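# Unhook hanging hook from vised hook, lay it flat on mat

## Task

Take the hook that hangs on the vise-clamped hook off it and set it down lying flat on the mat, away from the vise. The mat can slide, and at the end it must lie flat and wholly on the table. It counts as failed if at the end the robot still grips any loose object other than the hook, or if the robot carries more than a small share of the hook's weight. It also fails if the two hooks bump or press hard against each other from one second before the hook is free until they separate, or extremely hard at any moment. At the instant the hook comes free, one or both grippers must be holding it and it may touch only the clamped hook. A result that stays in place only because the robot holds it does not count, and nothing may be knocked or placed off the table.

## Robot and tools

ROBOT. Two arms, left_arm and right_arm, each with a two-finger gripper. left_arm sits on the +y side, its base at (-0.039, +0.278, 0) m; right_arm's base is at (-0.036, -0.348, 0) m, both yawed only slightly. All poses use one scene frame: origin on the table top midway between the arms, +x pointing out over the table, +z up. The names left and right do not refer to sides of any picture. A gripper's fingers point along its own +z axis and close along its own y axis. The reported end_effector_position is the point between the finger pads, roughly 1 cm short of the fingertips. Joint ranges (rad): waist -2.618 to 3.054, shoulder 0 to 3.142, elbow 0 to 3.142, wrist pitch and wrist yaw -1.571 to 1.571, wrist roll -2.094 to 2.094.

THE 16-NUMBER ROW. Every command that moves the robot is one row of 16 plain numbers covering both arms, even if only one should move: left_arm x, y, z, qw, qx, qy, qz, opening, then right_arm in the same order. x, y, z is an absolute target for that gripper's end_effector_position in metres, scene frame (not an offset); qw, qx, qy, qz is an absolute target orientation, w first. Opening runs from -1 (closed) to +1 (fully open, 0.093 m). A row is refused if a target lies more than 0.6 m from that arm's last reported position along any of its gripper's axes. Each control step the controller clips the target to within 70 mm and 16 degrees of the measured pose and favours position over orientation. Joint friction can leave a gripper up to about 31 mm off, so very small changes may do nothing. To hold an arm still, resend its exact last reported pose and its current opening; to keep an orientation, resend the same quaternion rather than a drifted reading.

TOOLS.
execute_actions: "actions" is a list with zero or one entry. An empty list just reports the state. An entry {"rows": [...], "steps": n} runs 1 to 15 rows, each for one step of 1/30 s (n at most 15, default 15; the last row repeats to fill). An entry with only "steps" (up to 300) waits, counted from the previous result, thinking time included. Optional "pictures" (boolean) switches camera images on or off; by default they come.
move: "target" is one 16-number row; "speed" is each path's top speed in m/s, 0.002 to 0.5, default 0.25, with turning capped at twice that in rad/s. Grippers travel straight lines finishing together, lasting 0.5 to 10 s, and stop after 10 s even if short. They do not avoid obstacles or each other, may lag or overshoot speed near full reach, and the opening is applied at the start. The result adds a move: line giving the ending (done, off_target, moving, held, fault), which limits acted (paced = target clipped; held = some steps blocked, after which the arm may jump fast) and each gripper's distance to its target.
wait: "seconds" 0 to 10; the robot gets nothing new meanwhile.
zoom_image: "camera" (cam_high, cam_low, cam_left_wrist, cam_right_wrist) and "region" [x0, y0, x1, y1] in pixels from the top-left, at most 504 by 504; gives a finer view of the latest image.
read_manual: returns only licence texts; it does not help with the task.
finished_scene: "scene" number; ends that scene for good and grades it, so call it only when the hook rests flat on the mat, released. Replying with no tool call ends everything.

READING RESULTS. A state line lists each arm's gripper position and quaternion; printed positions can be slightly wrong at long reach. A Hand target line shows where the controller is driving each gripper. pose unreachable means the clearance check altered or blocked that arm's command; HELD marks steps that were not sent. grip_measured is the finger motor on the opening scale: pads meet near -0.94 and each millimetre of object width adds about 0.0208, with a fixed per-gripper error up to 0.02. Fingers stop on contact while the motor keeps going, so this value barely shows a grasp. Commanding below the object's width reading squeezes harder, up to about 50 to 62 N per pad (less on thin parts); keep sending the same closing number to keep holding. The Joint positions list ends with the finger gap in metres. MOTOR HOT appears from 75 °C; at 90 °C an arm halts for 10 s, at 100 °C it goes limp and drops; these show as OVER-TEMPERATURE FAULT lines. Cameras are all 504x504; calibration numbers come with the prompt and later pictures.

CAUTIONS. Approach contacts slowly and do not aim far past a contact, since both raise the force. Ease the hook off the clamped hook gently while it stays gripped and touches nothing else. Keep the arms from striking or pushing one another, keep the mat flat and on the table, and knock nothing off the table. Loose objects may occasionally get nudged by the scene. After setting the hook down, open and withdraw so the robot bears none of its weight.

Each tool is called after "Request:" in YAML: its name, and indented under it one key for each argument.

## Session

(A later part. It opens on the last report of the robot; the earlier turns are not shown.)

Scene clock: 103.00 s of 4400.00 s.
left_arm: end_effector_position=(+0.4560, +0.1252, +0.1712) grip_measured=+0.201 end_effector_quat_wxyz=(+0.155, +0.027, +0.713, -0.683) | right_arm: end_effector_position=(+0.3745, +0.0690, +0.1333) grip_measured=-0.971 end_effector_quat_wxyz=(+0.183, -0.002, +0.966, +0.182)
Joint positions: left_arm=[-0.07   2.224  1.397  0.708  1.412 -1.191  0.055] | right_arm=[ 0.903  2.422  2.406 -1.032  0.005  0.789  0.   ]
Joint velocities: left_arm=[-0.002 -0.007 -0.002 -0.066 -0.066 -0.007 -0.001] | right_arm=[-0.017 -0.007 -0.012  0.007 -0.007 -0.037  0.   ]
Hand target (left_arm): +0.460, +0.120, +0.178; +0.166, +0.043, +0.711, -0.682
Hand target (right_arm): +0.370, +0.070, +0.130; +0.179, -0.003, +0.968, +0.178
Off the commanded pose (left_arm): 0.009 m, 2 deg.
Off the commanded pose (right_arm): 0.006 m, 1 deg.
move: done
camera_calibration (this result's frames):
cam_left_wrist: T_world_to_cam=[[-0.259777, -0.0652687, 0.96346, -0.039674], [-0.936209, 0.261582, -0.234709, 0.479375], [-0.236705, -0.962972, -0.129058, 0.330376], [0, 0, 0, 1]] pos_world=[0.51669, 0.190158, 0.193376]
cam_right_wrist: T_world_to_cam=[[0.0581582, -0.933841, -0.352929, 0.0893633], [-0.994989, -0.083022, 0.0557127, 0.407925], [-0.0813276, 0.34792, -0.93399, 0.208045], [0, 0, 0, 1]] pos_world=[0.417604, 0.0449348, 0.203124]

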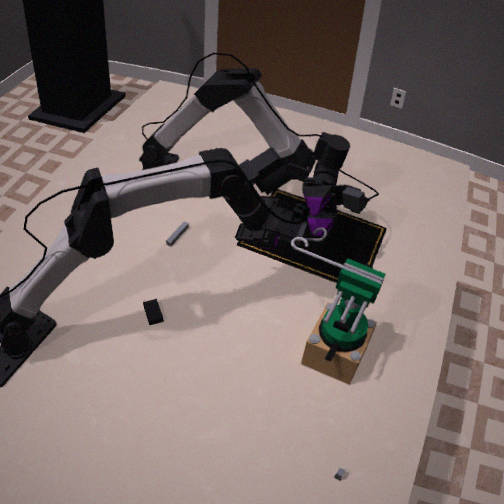

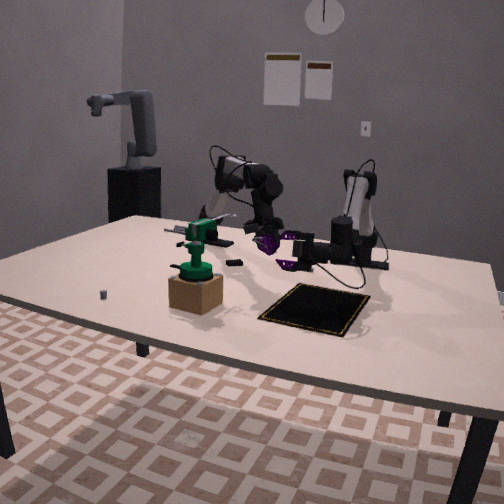

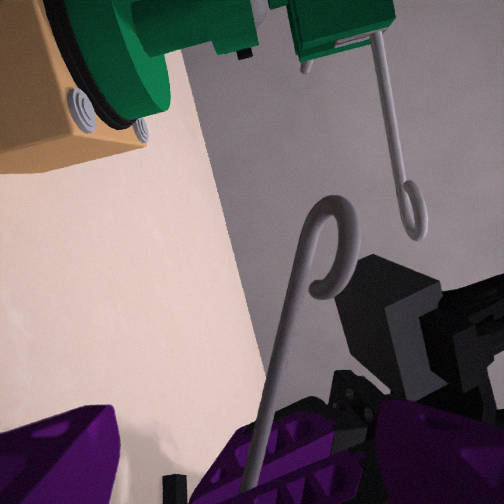

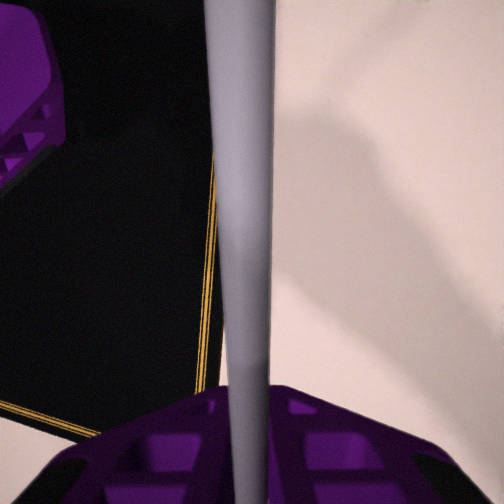

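Request:
move:
  target: [0.455,0.062,0.175,0.166,0.043,0.712,-0.681,0.2, 0.37,0.07,0.13,0.179,-0.003,0.968,0.178,-1]
  speed: 0.04

Scene clock: 105.57 s of 4400.00 s.
left_arm: end_effector_position=(+0.4534, +0.0667, +0.1743) grip_measured=+0.201 end_effector_quat_wxyz=(+0.160, +0.037, +0.713, -0.681) | right_arm: end_effector_position=(+0.3745, +0.0690, +0.1333) grip_measured=-0.971 end_effector_quat_wxyz=(+0.183, -0.002, +0.966, +0.182)
Joint positions: left_arm=[-0.196  2.224  1.397  0.751  1.292 -1.216  0.055] | right_arm=[ 0.903  2.422  2.406 -1.032  0.005  0.789  0.   ]
Joint velocities: left_arm=[-0.007 -0.012 -0.017  0.007 -0.022 -0.007 -0.001] | right_arm=[-0.022 -0.002  0.007 -0.051 -0.037 -0.007  0.   ]
Hand target (left_arm): +0.456, +0.062, +0.176; +0.166, +0.043, +0.711, -0.682
Hand target (right_arm): +0.370, +0.070, +0.130; +0.179, -0.003, +0.968, +0.178
Off the commanded pose (left_arm): 0.005 m, 1 deg.
Off the commanded pose (right_arm): 0.006 m, 1 deg.
move: done
camera_calibration (this result's frames):
cam_left_wrist: T_world_to_cam=[[-0.279569, -0.0690864, 0.957637, -0.0368756], [-0.929666, 0.268718, -0.252017, 0.492551], [-0.239923, -0.960738, -0.139352, 0.276892], [0, 0, 0, 1]] pos_world=[0.514031, 0.131116, 0.19803]
cam_right_wrist: T_world_to_cam=[[0.0581582, -0.933841, -0.352929, 0.0893633], [-0.994989, -0.083022, 0.0557127, 0.407925], [-0.0813276, 0.34792, -0.93399, 0.208045], [0, 0, 0, 1]] pos_world=[0.417604, 0.0449348, 0.203124]

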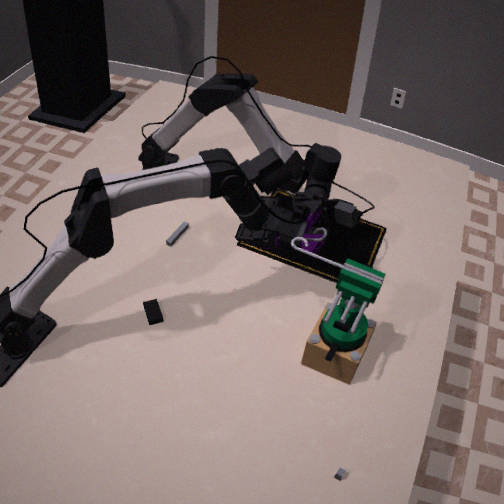

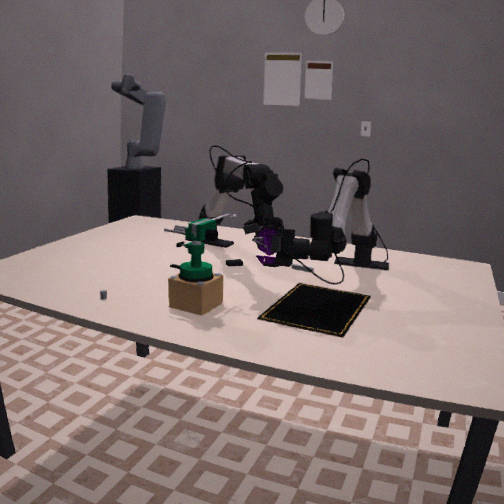

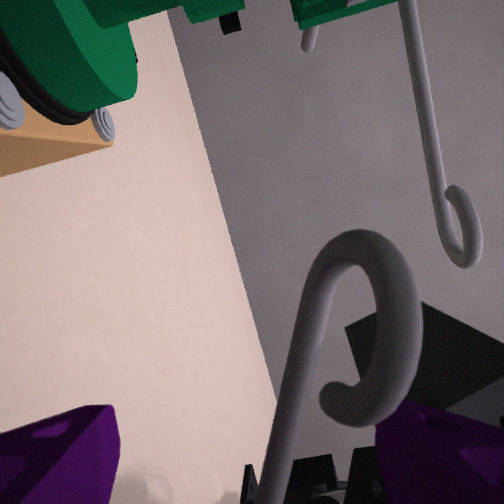

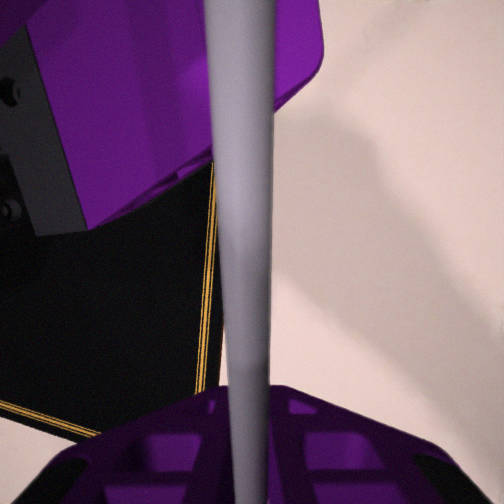

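Request:
move:
  target: [0.45,0.064,0.175,0.166,0.043,0.712,-0.681,-1, 0.37,0.07,0.13,0.179,-0.003,0.968,0.178,-1]
  speed: 0.03

Scene clock: 107.30 s of 4400.00 s.
left_arm: end_effector_position=(+0.4532, +0.0667, +0.1758) grip_measured=-0.991 end_effector_quat_wxyz=(+0.173, +0.051, +0.712, -0.679) | right_arm: end_effector_position=(+0.3732, +0.0681, +0.1315) grip_measured=-0.971 end_effector_quat_wxyz=(+0.179, +0.000, +0.967, +0.180)
Joint positions: left_arm=[-0.196  2.224  1.397  0.761  1.294 -1.188  0.   ] | right_arm=[ 0.903  2.424  2.406 -1.039  0.002  0.794  0.   ]
Joint velocities: left_arm=[-0.012  0.002  0.022 -0.022  0.051 -0.007  0.   ] | right_arm=[-0.007 -0.002  0.012 -0.037 -0.022  0.051  0.   ]
Hand target (left_arm): +0.450, +0.064, +0.175; +0.166, +0.043, +0.712, -0.681
Hand target (right_arm): +0.370, +0.070, +0.130; +0.179, -0.003, +0.968, +0.178
Off the commanded pose (left_arm): 0.004 m, 1 deg.
Off the commanded pose (right_arm): 0.004 m, 0 deg.
move: done
camera_calibration (this result's frames):
cam_left_wrist: T_world_to_cam=[[-0.315546, -0.072126, 0.946165, -0.0198856], [-0.918987, 0.271656, -0.285773, 0.493647], [-0.23642, -0.959688, -0.152003, 0.277572], [0, 0, 0, 1]] pos_world=[0.513004, 0.130846, 0.202078]
cam_right_wrist: T_world_to_cam=[[0.0514668, -0.935183, -0.350404, 0.0902738], [-0.994685, -0.0793346, 0.065636, 0.40491], [-0.0891809, 0.345164, -0.934296, 0.209728], [0, 0, 0, 1]] pos_world=[0.416815, 0.0441555, 0.201003]

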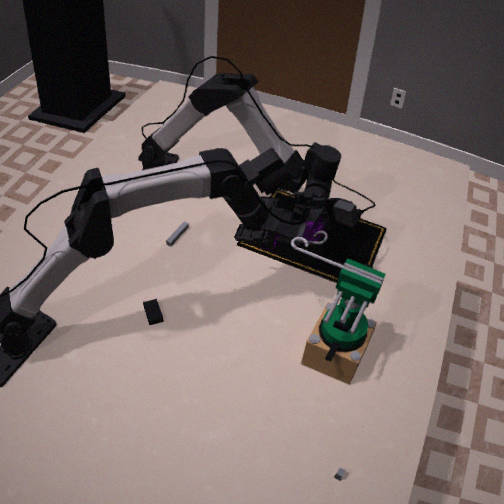

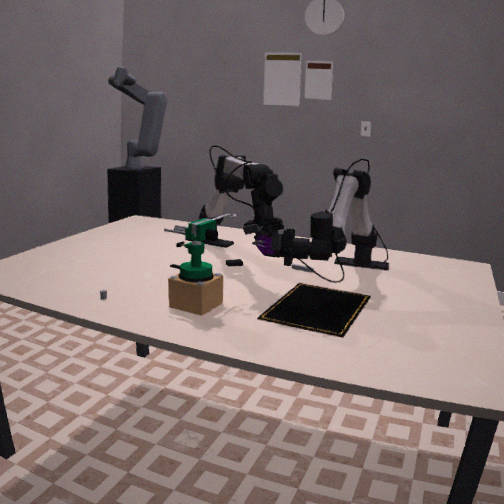

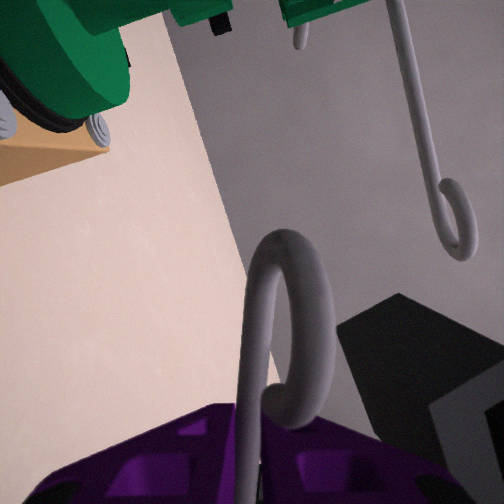

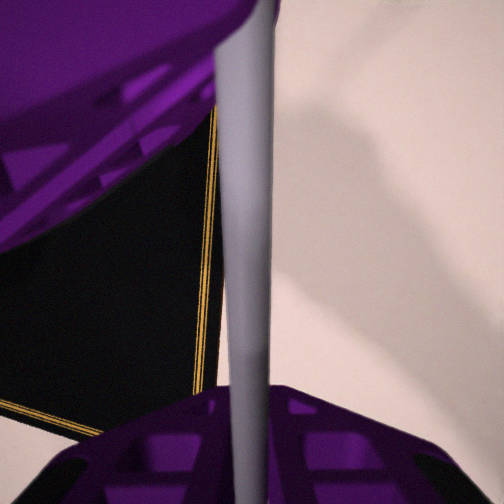

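Request:
move:
  target: [0.45,0.064,0.175,0.166,0.043,0.712,-0.681,-1, 0.37,0.07,0.13,0.179,-0.003,0.968,0.178,1]
  speed: 0.03

Request:
move:
  target: [0.45,0.064,0.175,0.166,0.043,0.712,-0.681,-1, 0.30,-0.03,0.25,0.179,-0.003,0.968,0.178,1]
  speed: 0.12

Request:
move:
  target: [0.50,0.15,0.06,0,0,0.906,-0.424,-1, 0.2,-0.2,0.25,0.179,-0.003,0.968,0.178,1]
  speed: 0.1

Scene clock: 110.50 s of 4400.00 s.
left_arm: end_effector_position=(+0.4533, +0.0667, +0.1753) grip_measured=-0.991 end_effector_quat_wxyz=(+0.167, +0.045, +0.712, -0.680) | right_arm: end_effector_position=(+0.3732, +0.0681, +0.1315) grip_measured=+0.999 end_effector_quat_wxyz=(+0.179, +0.000, +0.967, +0.180)
Joint positions: left_arm=[-0.196  2.224  1.397  0.757  1.293 -1.2    0.   ] | right_arm=[ 0.903  2.424  2.406 -1.039  0.002  0.794  0.093]
Joint velocities: left_arm=[-0.007  0.007 -0.002  0.037  0.022 -0.007  0.   ] | right_arm=[-0.007  0.002 -0.007  0.037 -0.037 -0.037 -0.   ]
Hand target (left_arm): +0.450, +0.064, +0.175; +0.166, +0.043, +0.712, -0.681
Hand target (right_arm): +0.370, +0.070, +0.130; +0.179, -0.003, +0.968, +0.178
Off the commanded pose (left_arm): 0.004 m, 0 deg.
Off the commanded pose (right_arm): 0.004 m, 0 deg.
move: done
camera_calibration (this result's frames):
cam_left_wrist: T_world_to_cam=[[-0.300123, -0.0708122, 0.951269, -0.0273442], [-0.923762, 0.270271, -0.271325, 0.493303], [-0.237887, -0.960177, -0.146528, 0.27728], [0, 0, 0, 1]] pos_world=[0.513449, 0.130975, 0.200487]
cam_right_wrist: T_world_to_cam=[[0.0514668, -0.935183, -0.350404, 0.0902738], [-0.994685, -0.0793346, 0.065636, 0.40491], [-0.0891809, 0.345164, -0.934296, 0.209728], [0, 0, 0, 1]] pos_world=[0.416815, 0.0441555, 0.201003]

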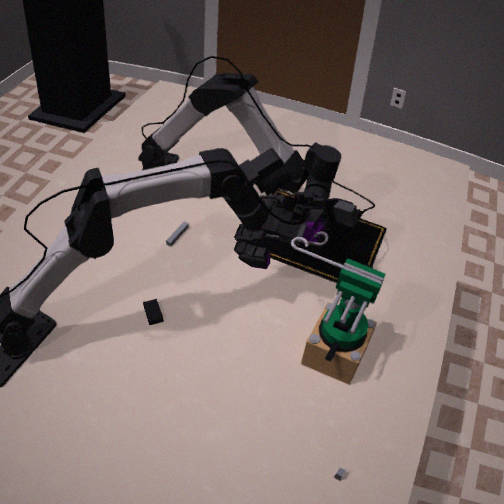

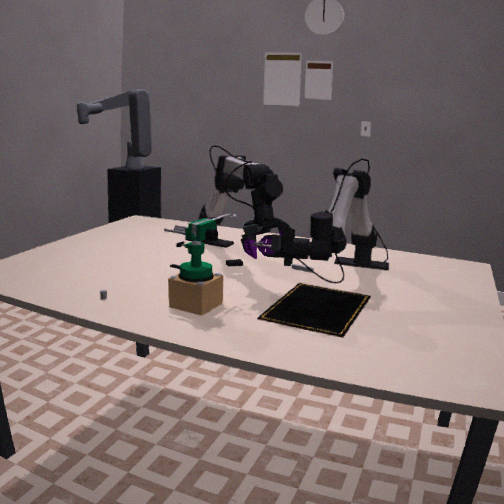

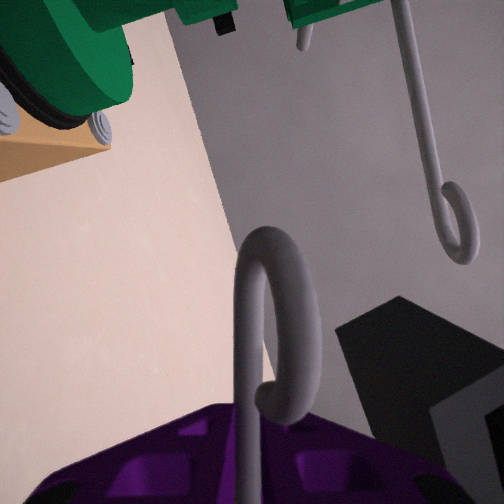

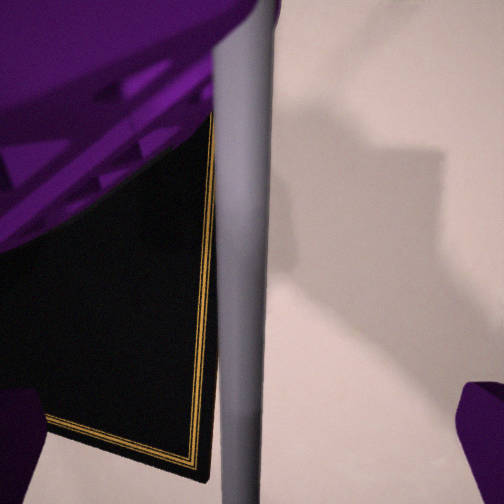

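Scene clock: 112.43 s of 4400.00 s.
left_arm: end_effector_position=(+0.4533, +0.0667, +0.1749) grip_measured=-0.991 end_effector_quat_wxyz=(+0.166, +0.043, +0.713, -0.680) | right_arm: end_effector_position=(+0.3028, -0.0243, +0.2564) grip_measured=+0.999 end_effector_quat_wxyz=(+0.190, -0.000, +0.964, +0.188)
Joint positions: left_arm=[-0.196  2.224  1.397  0.754  1.293 -1.202  0.   ] | right_arm=[ 0.868  1.936  2.122 -1.215 -0.011  0.761  0.093]
Joint velocities: left_arm=[ 0.002  0.032 -0.007 -0.022 -0.022  0.037  0.   ] | right_arm=[-0.002 -0.017  0.002 -0.095 -0.051  0.037  0.   ]
Hand target (left_arm): +0.450, +0.064, +0.175; +0.166, +0.043, +0.712, -0.681
Hand target (right_arm): +0.300, -0.031, +0.249; +0.179, -0.003, +0.968, +0.178
Off the commanded pose (left_arm): 0.004 m, 0 deg.
Off the commanded pose (right_arm): 0.009 m, 2 deg.
move: done
camera_calibration (this result's frames):
cam_left_wrist: T_world_to_cam=[[-0.295442, -0.0707853, 0.952735, -0.0293836], [-0.925094, 0.270226, -0.266794, 0.492993], [-0.238569, -0.960191, -0.145319, 0.27732], [0, 0, 0, 1]] pos_world=[0.513544, 0.130981, 0.199822]
cam_right_wrist: T_world_to_cam=[[0.0598197, -0.929552, -0.363806, 0.0522982], [-0.995957, -0.0800482, 0.0407662, 0.326155], [-0.0670164, 0.359897, -0.930582, 0.344705], [0, 0, 0, 1]] pos_world=[0.344809, -0.0493363, 0.326507]

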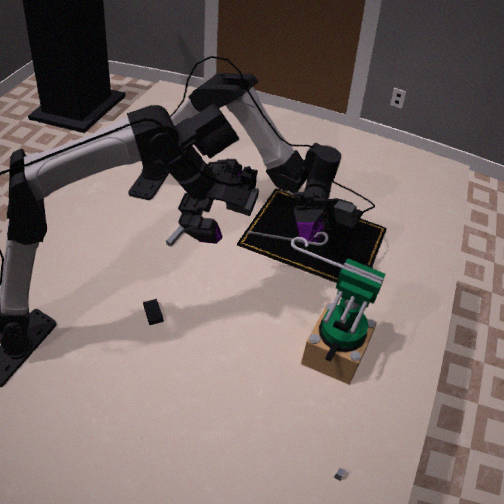

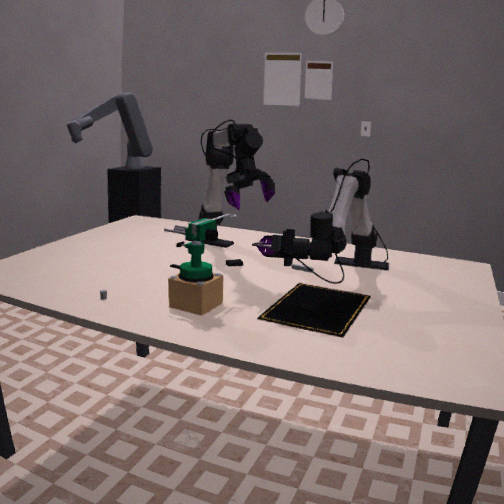

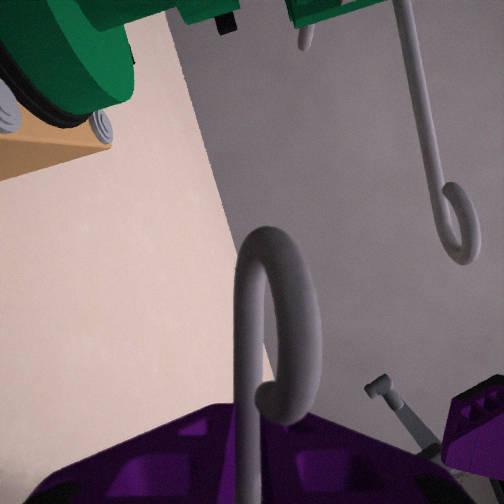

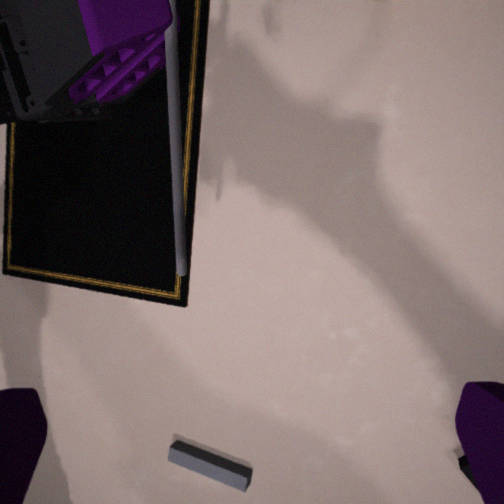

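Scene clock: 116.47 s of 4400.00 s.
left_arm: end_effector_position=(+0.4919, +0.1455, +0.0504) grip_measured=-0.991 end_effector_quat_wxyz=(+0.014, -0.003, +0.908, -0.418) | right_arm: end_effector_position=(+0.2072, -0.1953, +0.2540) grip_measured=+0.999 end_effector_quat_wxyz=(+0.189, -0.001, +0.965, +0.182)
Joint positions: left_arm=[-0.107  2.879  2.846 -1.483  0.862 -0.04   0.   ] | right_arm=[ 0.584  1.251  1.417 -1.226 -0.146  0.512  0.093]
Joint velocities: left_arm=[-0.002 -0.002 -0.007 -0.051 -0.037  0.037  0.   ] | right_arm=[-0.012 -0.012  0.022 -0.037  0.007 -0.051  0.   ]
Hand target (left_arm): +0.496, +0.152, +0.058; +0.026, -0.007, +0.908, -0.418
Hand target (right_arm): +0.201, -0.200, +0.248; +0.180, -0.003, +0.967, +0.178
Off the commanded pose (left_arm): 0.013 m, 2 deg.
Off the commanded pose (right_arm): 0.009 m, 1 deg.
elbow stopped short (left arm): the move would have taken joint 3 (elbow) straighter than the controller allows; a more bent joint 3 avoids this.
move: off_target (left_arm)
camera_calibration (this result's frames):
cam_left_wrist: T_world_to_cam=[[-0.0161375, -0.649149, 0.76049, 0.0627351], [-0.916821, 0.3131, 0.247805, 0.437967], [-0.398972, -0.693235, -0.600206, 0.407087], [0, 0, 0, 1]] pos_world=[0.564966, 0.185804, 0.0880965]
cam_right_wrist: T_world_to_cam=[[0.0572389, -0.93424, -0.352023, -0.105217], [-0.995938, -0.0779823, 0.0450192, 0.216646], [-0.0695102, 0.348016, -0.934908, 0.396913], [0, 0, 0, 1]] pos_world=[0.249378, -0.219535, 0.324285]

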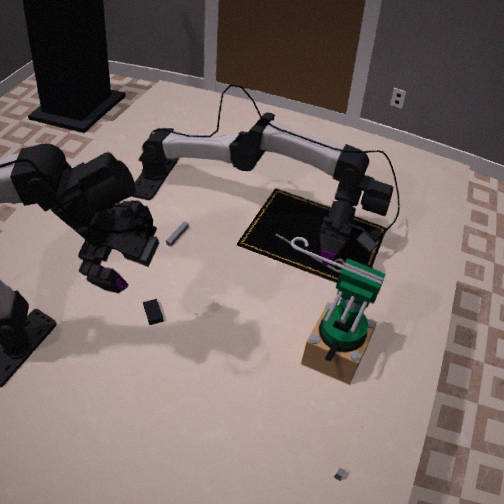

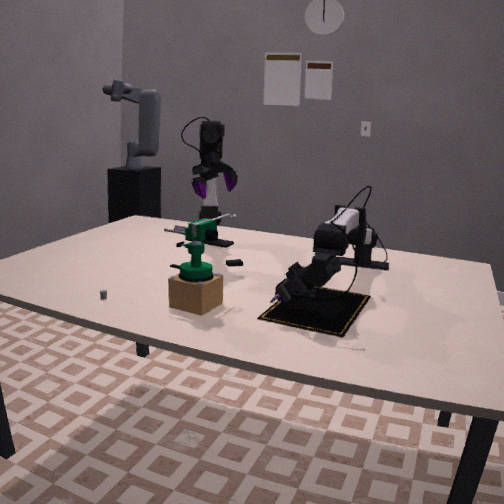

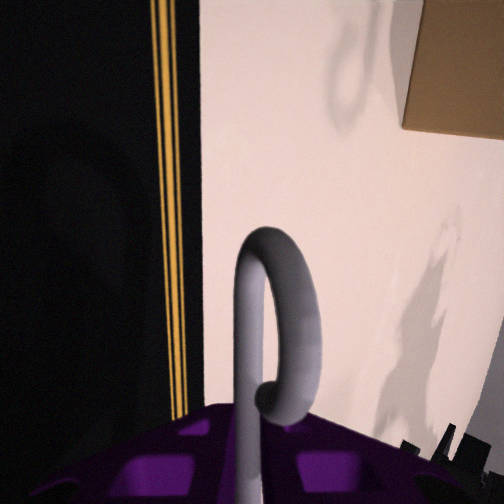

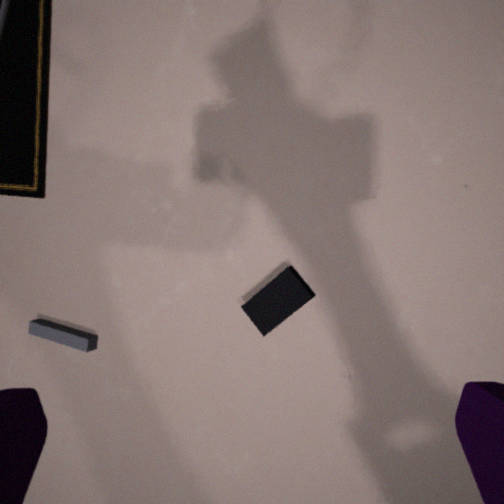

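Request:
move:
  target: [0.455,0.19,0.018,0,0,0.906,-0.424,-1, 0.2,-0.2,0.25,0.179,-0.003,0.968,0.178,1]
  speed: 0.04

Scene clock: 119.10 s of 4400.00 s.
left_arm: end_effector_position=(+0.4603, +0.1762, +0.0303) grip_measured=-0.991 end_effector_quat_wxyz=(+0.006, +0.012, +0.898, -0.440) | right_arm: end_effector_position=(+0.2051, -0.1962, +0.2528) grip_measured=+0.999 end_effector_quat_wxyz=(+0.184, -0.001, +0.966, +0.179)
Joint positions: left_arm=[-0.035  2.67   2.326 -1.308  0.909  0.128  0.   ] | right_arm=[ 0.584  1.251  1.417 -1.236 -0.147  0.51   0.093]
Joint velocities: left_arm=[ 0.002  0.007 -0.012  0.007  0.007  0.007  0.   ] | right_arm=[-0.007 -0.017 -0.012 -0.066 -0.007 -0.037  0.   ]
Hand target (left_arm): +0.455, +0.189, +0.018; -0.003, +0.002, +0.906, -0.424
Hand target (right_arm): +0.200, -0.200, +0.250; +0.179, -0.003, +0.968, +0.178
Off the commanded pose (left_arm): 0.019 m, 3 deg.
Off the commanded pose (right_arm): 0.007 m, 1 deg.
move: off_target (left_arm)
camera_calibration (this result's frames):
cam_left_wrist: T_world_to_cam=[[-0.034886, -0.610801, 0.791016, 0.09833], [-0.904488, 0.355943, 0.234959, 0.391548], [-0.42507, -0.707267, -0.564879, 0.417116], [0, 0, 0, 1]] pos_world=[0.534885, 0.215704, 0.0658419]
cam_right_wrist: T_world_to_cam=[[0.0560485, -0.935755, -0.34817, -0.107362], [-0.995301, -0.0799445, 0.0546381, 0.211596], [-0.0789621, 0.343471, -0.935838, 0.397209], [0, 0, 0, 1]] pos_world=[0.247984, -0.219978, 0.322781]

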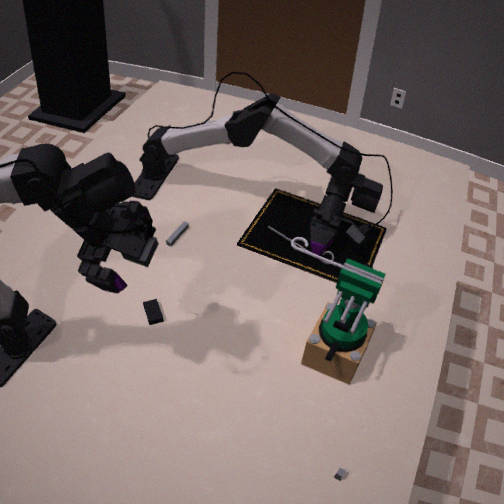

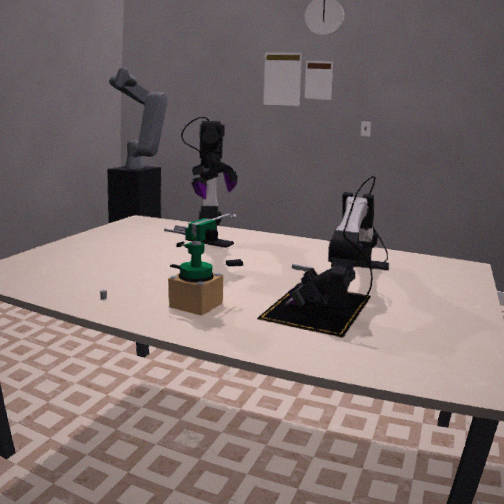

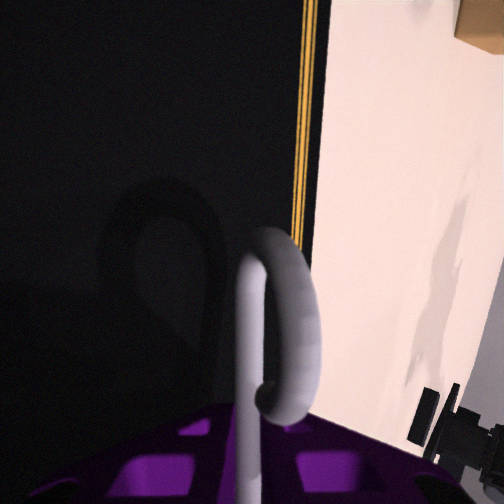

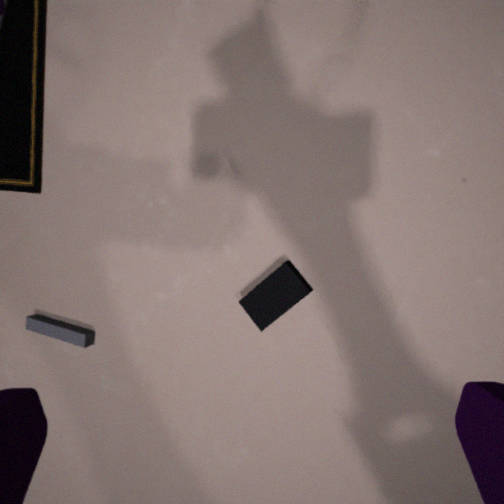

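Go a bit further +y and down.

Request:
move:
  target: [0.455,0.225,0.008,0,0,0.906,-0.424,-1, 0.2,-0.2,0.25,0.179,-0.003,0.968,0.178,1]
  speed: 0.03

Scene clock: 121.97 s of 4400.00 s.
left_arm: end_effector_position=(+0.4540, +0.2056, +0.0302) grip_measured=-0.991 end_effector_quat_wxyz=(+0.010, +0.008, +0.892, -0.452) | right_arm: end_effector_position=(+0.2051, -0.1962, +0.2528) grip_measured=+0.999 end_effector_quat_wxyz=(+0.184, -0.001, +0.966, +0.179)
Joint positions: left_arm=[ 0.031  2.679  2.325 -1.375  0.929  0.226  0.   ] | right_arm=[ 0.584  1.251  1.417 -1.236 -0.147  0.51   0.093]
Joint velocities: left_arm=[-0.002 -0.002  0.012 -0.037  0.051  0.051  0.   ] | right_arm=[ 0.002 -0.032 -0.002 -0.081 -0.066 -0.022 -0.   ]
Hand target (left_arm): +0.453, +0.225, +0.009; +0.001, -0.001, +0.906, -0.424
Hand target (right_arm): +0.200, -0.200, +0.250; +0.179, -0.003, +0.968, +0.178
Off the commanded pose (left_arm): 0.029 m, 4 deg.
Off the commanded pose (right_arm): 0.007 m, 1 deg.
move: off_target (left_arm)
camera_calibration (this result's frames):
cam_left_wrist: T_world_to_cam=[[-0.0323694, -0.589338, 0.807238, 0.110156], [-0.908721, 0.353635, 0.221739, 0.378183], [-0.416147, -0.726377, -0.54699, 0.434554], [0, 0, 0, 1]] pos_world=[0.528067, 0.24683, 0.0649165]
cam_right_wrist: T_world_to_cam=[[0.0560485, -0.935755, -0.34817, -0.107362], [-0.995301, -0.0799445, 0.0546381, 0.211596], [-0.0789621, 0.343471, -0.935838, 0.397209], [0, 0, 0, 1]] pos_world=[0.247984, -0.219978, 0.322781]

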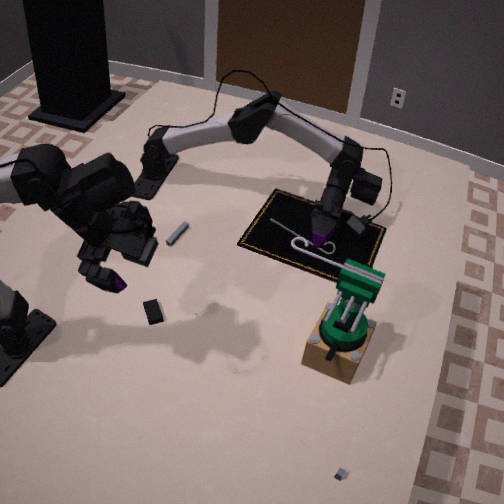

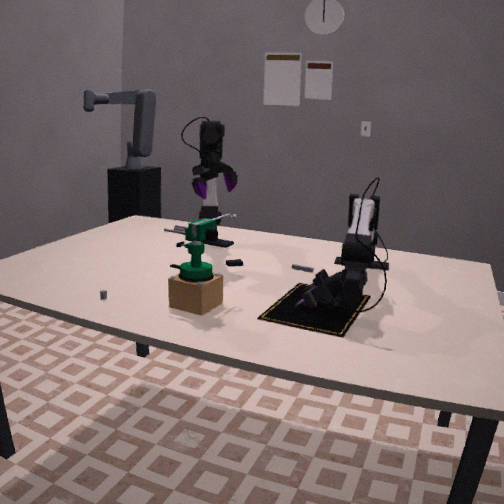

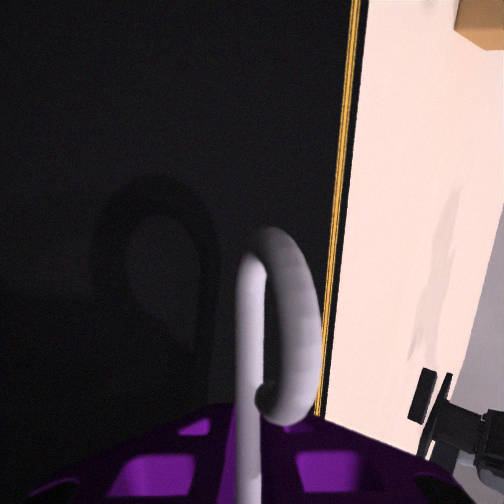

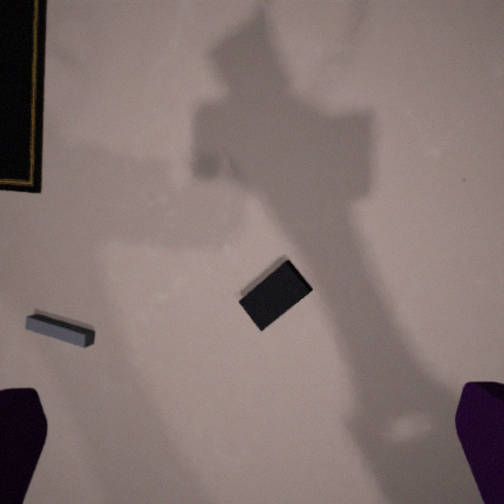

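Request:
move:
  target: [0.454,0.206,0.03,0,0,0.906,-0.424,0.3, 0.2,-0.2,0.25,0.179,-0.003,0.968,0.178,1]
  speed: 0.03

Request:
move:
  target: [0.454,0.26,0.10,0,0,0.906,-0.424,0.3, 0.2,-0.2,0.25,0.179,-0.003,0.968,0.178,1]
  speed: 0.05

Scene clock: 124.27 s of 4400.00 s.
left_arm: end_effector_position=(+0.4541, +0.1940, +0.0541) grip_measured=+0.297 end_effector_quat_wxyz=(+0.012, +0.003, +0.881, -0.474) | right_arm: end_effector_position=(+0.2051, -0.1962, +0.2528) grip_measured=+0.999 end_effector_quat_wxyz=(+0.184, -0.001, +0.966, +0.179)
Joint positions: left_arm=[ 0.017  2.643  2.325 -1.393  0.981  0.197  0.059] | right_arm=[ 0.584  1.251  1.417 -1.236 -0.147  0.51   0.093]
Joint velocities: left_arm=[-0.012 -0.017 -0.002 -0.022 -0.066 -0.11   0.001] | right_arm=[ 0.007 -0.002 -0.007 -0.066 -0.11   0.022  0.001]
Hand target (left_arm): +0.454, +0.207, +0.031; +0.001, -0.000, +0.905, -0.426
Hand target (right_arm): +0.200, -0.200, +0.250; +0.179, -0.003, +0.968, +0.178
Off the commanded pose (left_arm): 0.027 m, 7 deg.
Off the commanded pose (right_arm): 0.007 m, 1 deg.
move: off_target (left_arm)
camera_calibration (this result's frames):
cam_left_wrist: T_world_to_cam=[[-0.026946, -0.549579, 0.835007, 0.0722761], [-0.912453, 0.354697, 0.204007, 0.379542], [-0.408293, -0.756408, -0.511022, 0.439528], [0, 0, 0, 1]] pos_world=[0.527718, 0.237561, 0.0868283]
cam_right_wrist: T_world_to_cam=[[0.0560485, -0.935755, -0.34817, -0.107362], [-0.995301, -0.0799445, 0.0546381, 0.211596], [-0.0789621, 0.343471, -0.935838, 0.397209], [0, 0, 0, 1]] pos_world=[0.247984, -0.219978, 0.322781]

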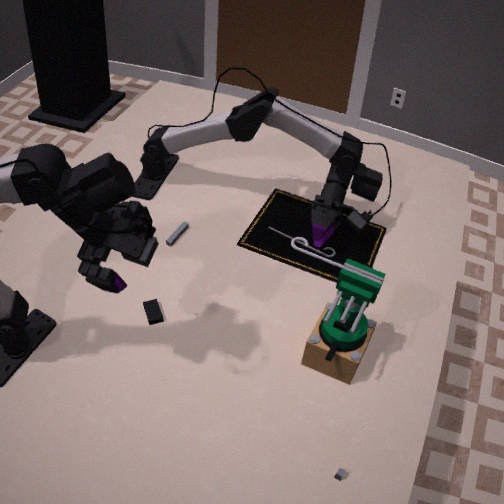

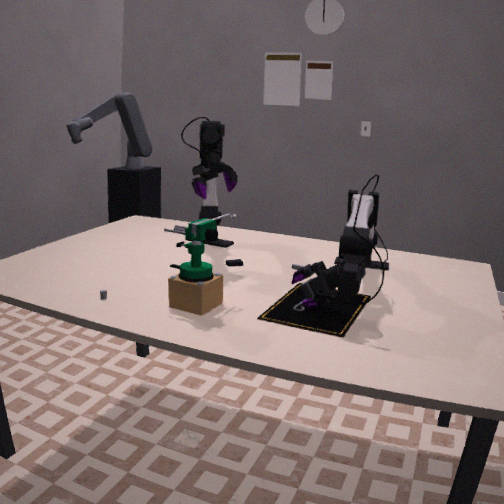

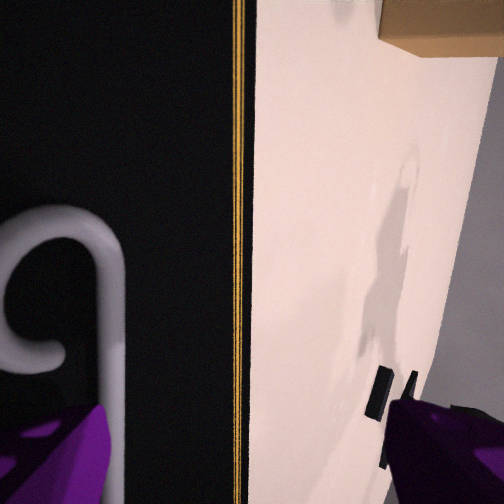

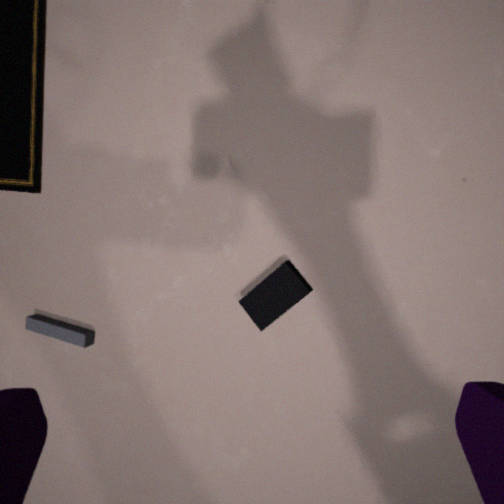

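Scene clock: 126.20 s of 4400.00 s.
left_arm: end_effector_position=(+0.4509, +0.2546, +0.0875) grip_measured=+0.298 end_effector_quat_wxyz=(+0.030, -0.020, +0.907, -0.421) | right_arm: end_effector_position=(+0.2050, -0.1962, +0.2528) grip_measured=+0.999 end_effector_quat_wxyz=(+0.184, -0.001, +0.966, +0.179)
Joint positions: left_arm=[ 0.118  2.618  2.472 -1.57   0.861  0.238  0.06 ] | right_arm=[ 0.584  1.251  1.417 -1.237 -0.147  0.51   0.093]
Joint velocities: left_arm=[-0.007 -0.012 -0.007  0.066 -0.066  0.007 -0.001] | right_arm=[-0.002 -0.007  0.002  0.022 -0.051 -0.007  0.   ]
Hand target (left_arm): +0.451, +0.260, +0.100; +0.041, -0.020, +0.908, -0.416
Hand target (right_arm): +0.200, -0.200, +0.250; +0.179, -0.003, +0.968, +0.178
Off the commanded pose (left_arm): 0.014 m, 4 deg.
Off the commanded pose (right_arm): 0.007 m, 1 deg.
joint sent to its limit (left arm) — the command would take joint 4 (wrist pitch) past its lower limit, so that joint was sent only as far as its limit.
move: off_target (left_arm)
camera_calibration (this result's frames):
cam_left_wrist: T_world_to_cam=[[0.0020453, -0.644564, 0.764548, 0.0948624], [-0.933031, 0.273848, 0.233368, 0.37557], [-0.35979, -0.713824, -0.600838, 0.476275], [0, 0, 0, 1]] pos_world=[0.521583, 0.298272, 0.125991]
cam_right_wrist: T_world_to_cam=[[0.0559305, -0.935815, -0.348025, -0.107432], [-0.995282, -0.079935, 0.0549896, 0.211434], [-0.0792795, 0.343308, -0.935871, 0.397216], [0, 0, 0, 1]] pos_world=[0.247936, -0.220003, 0.322727]

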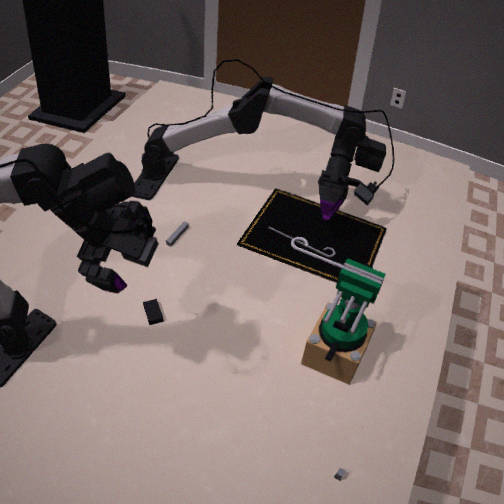

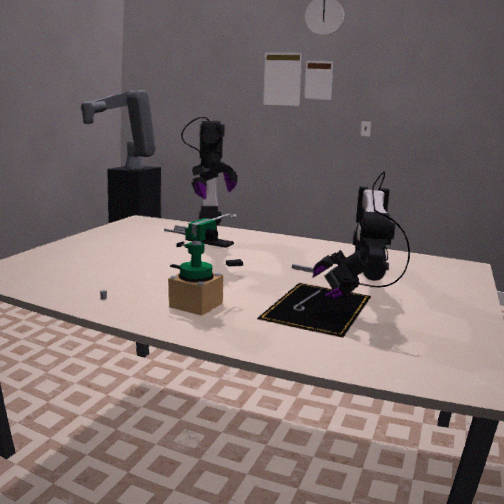

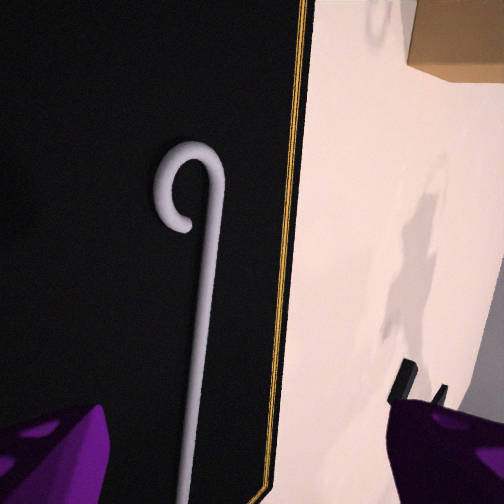

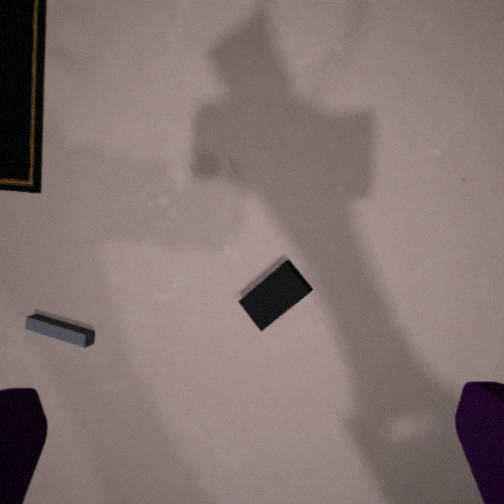

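Request:
finished_scene:
  scene: 1

The scene is finished: the task was done.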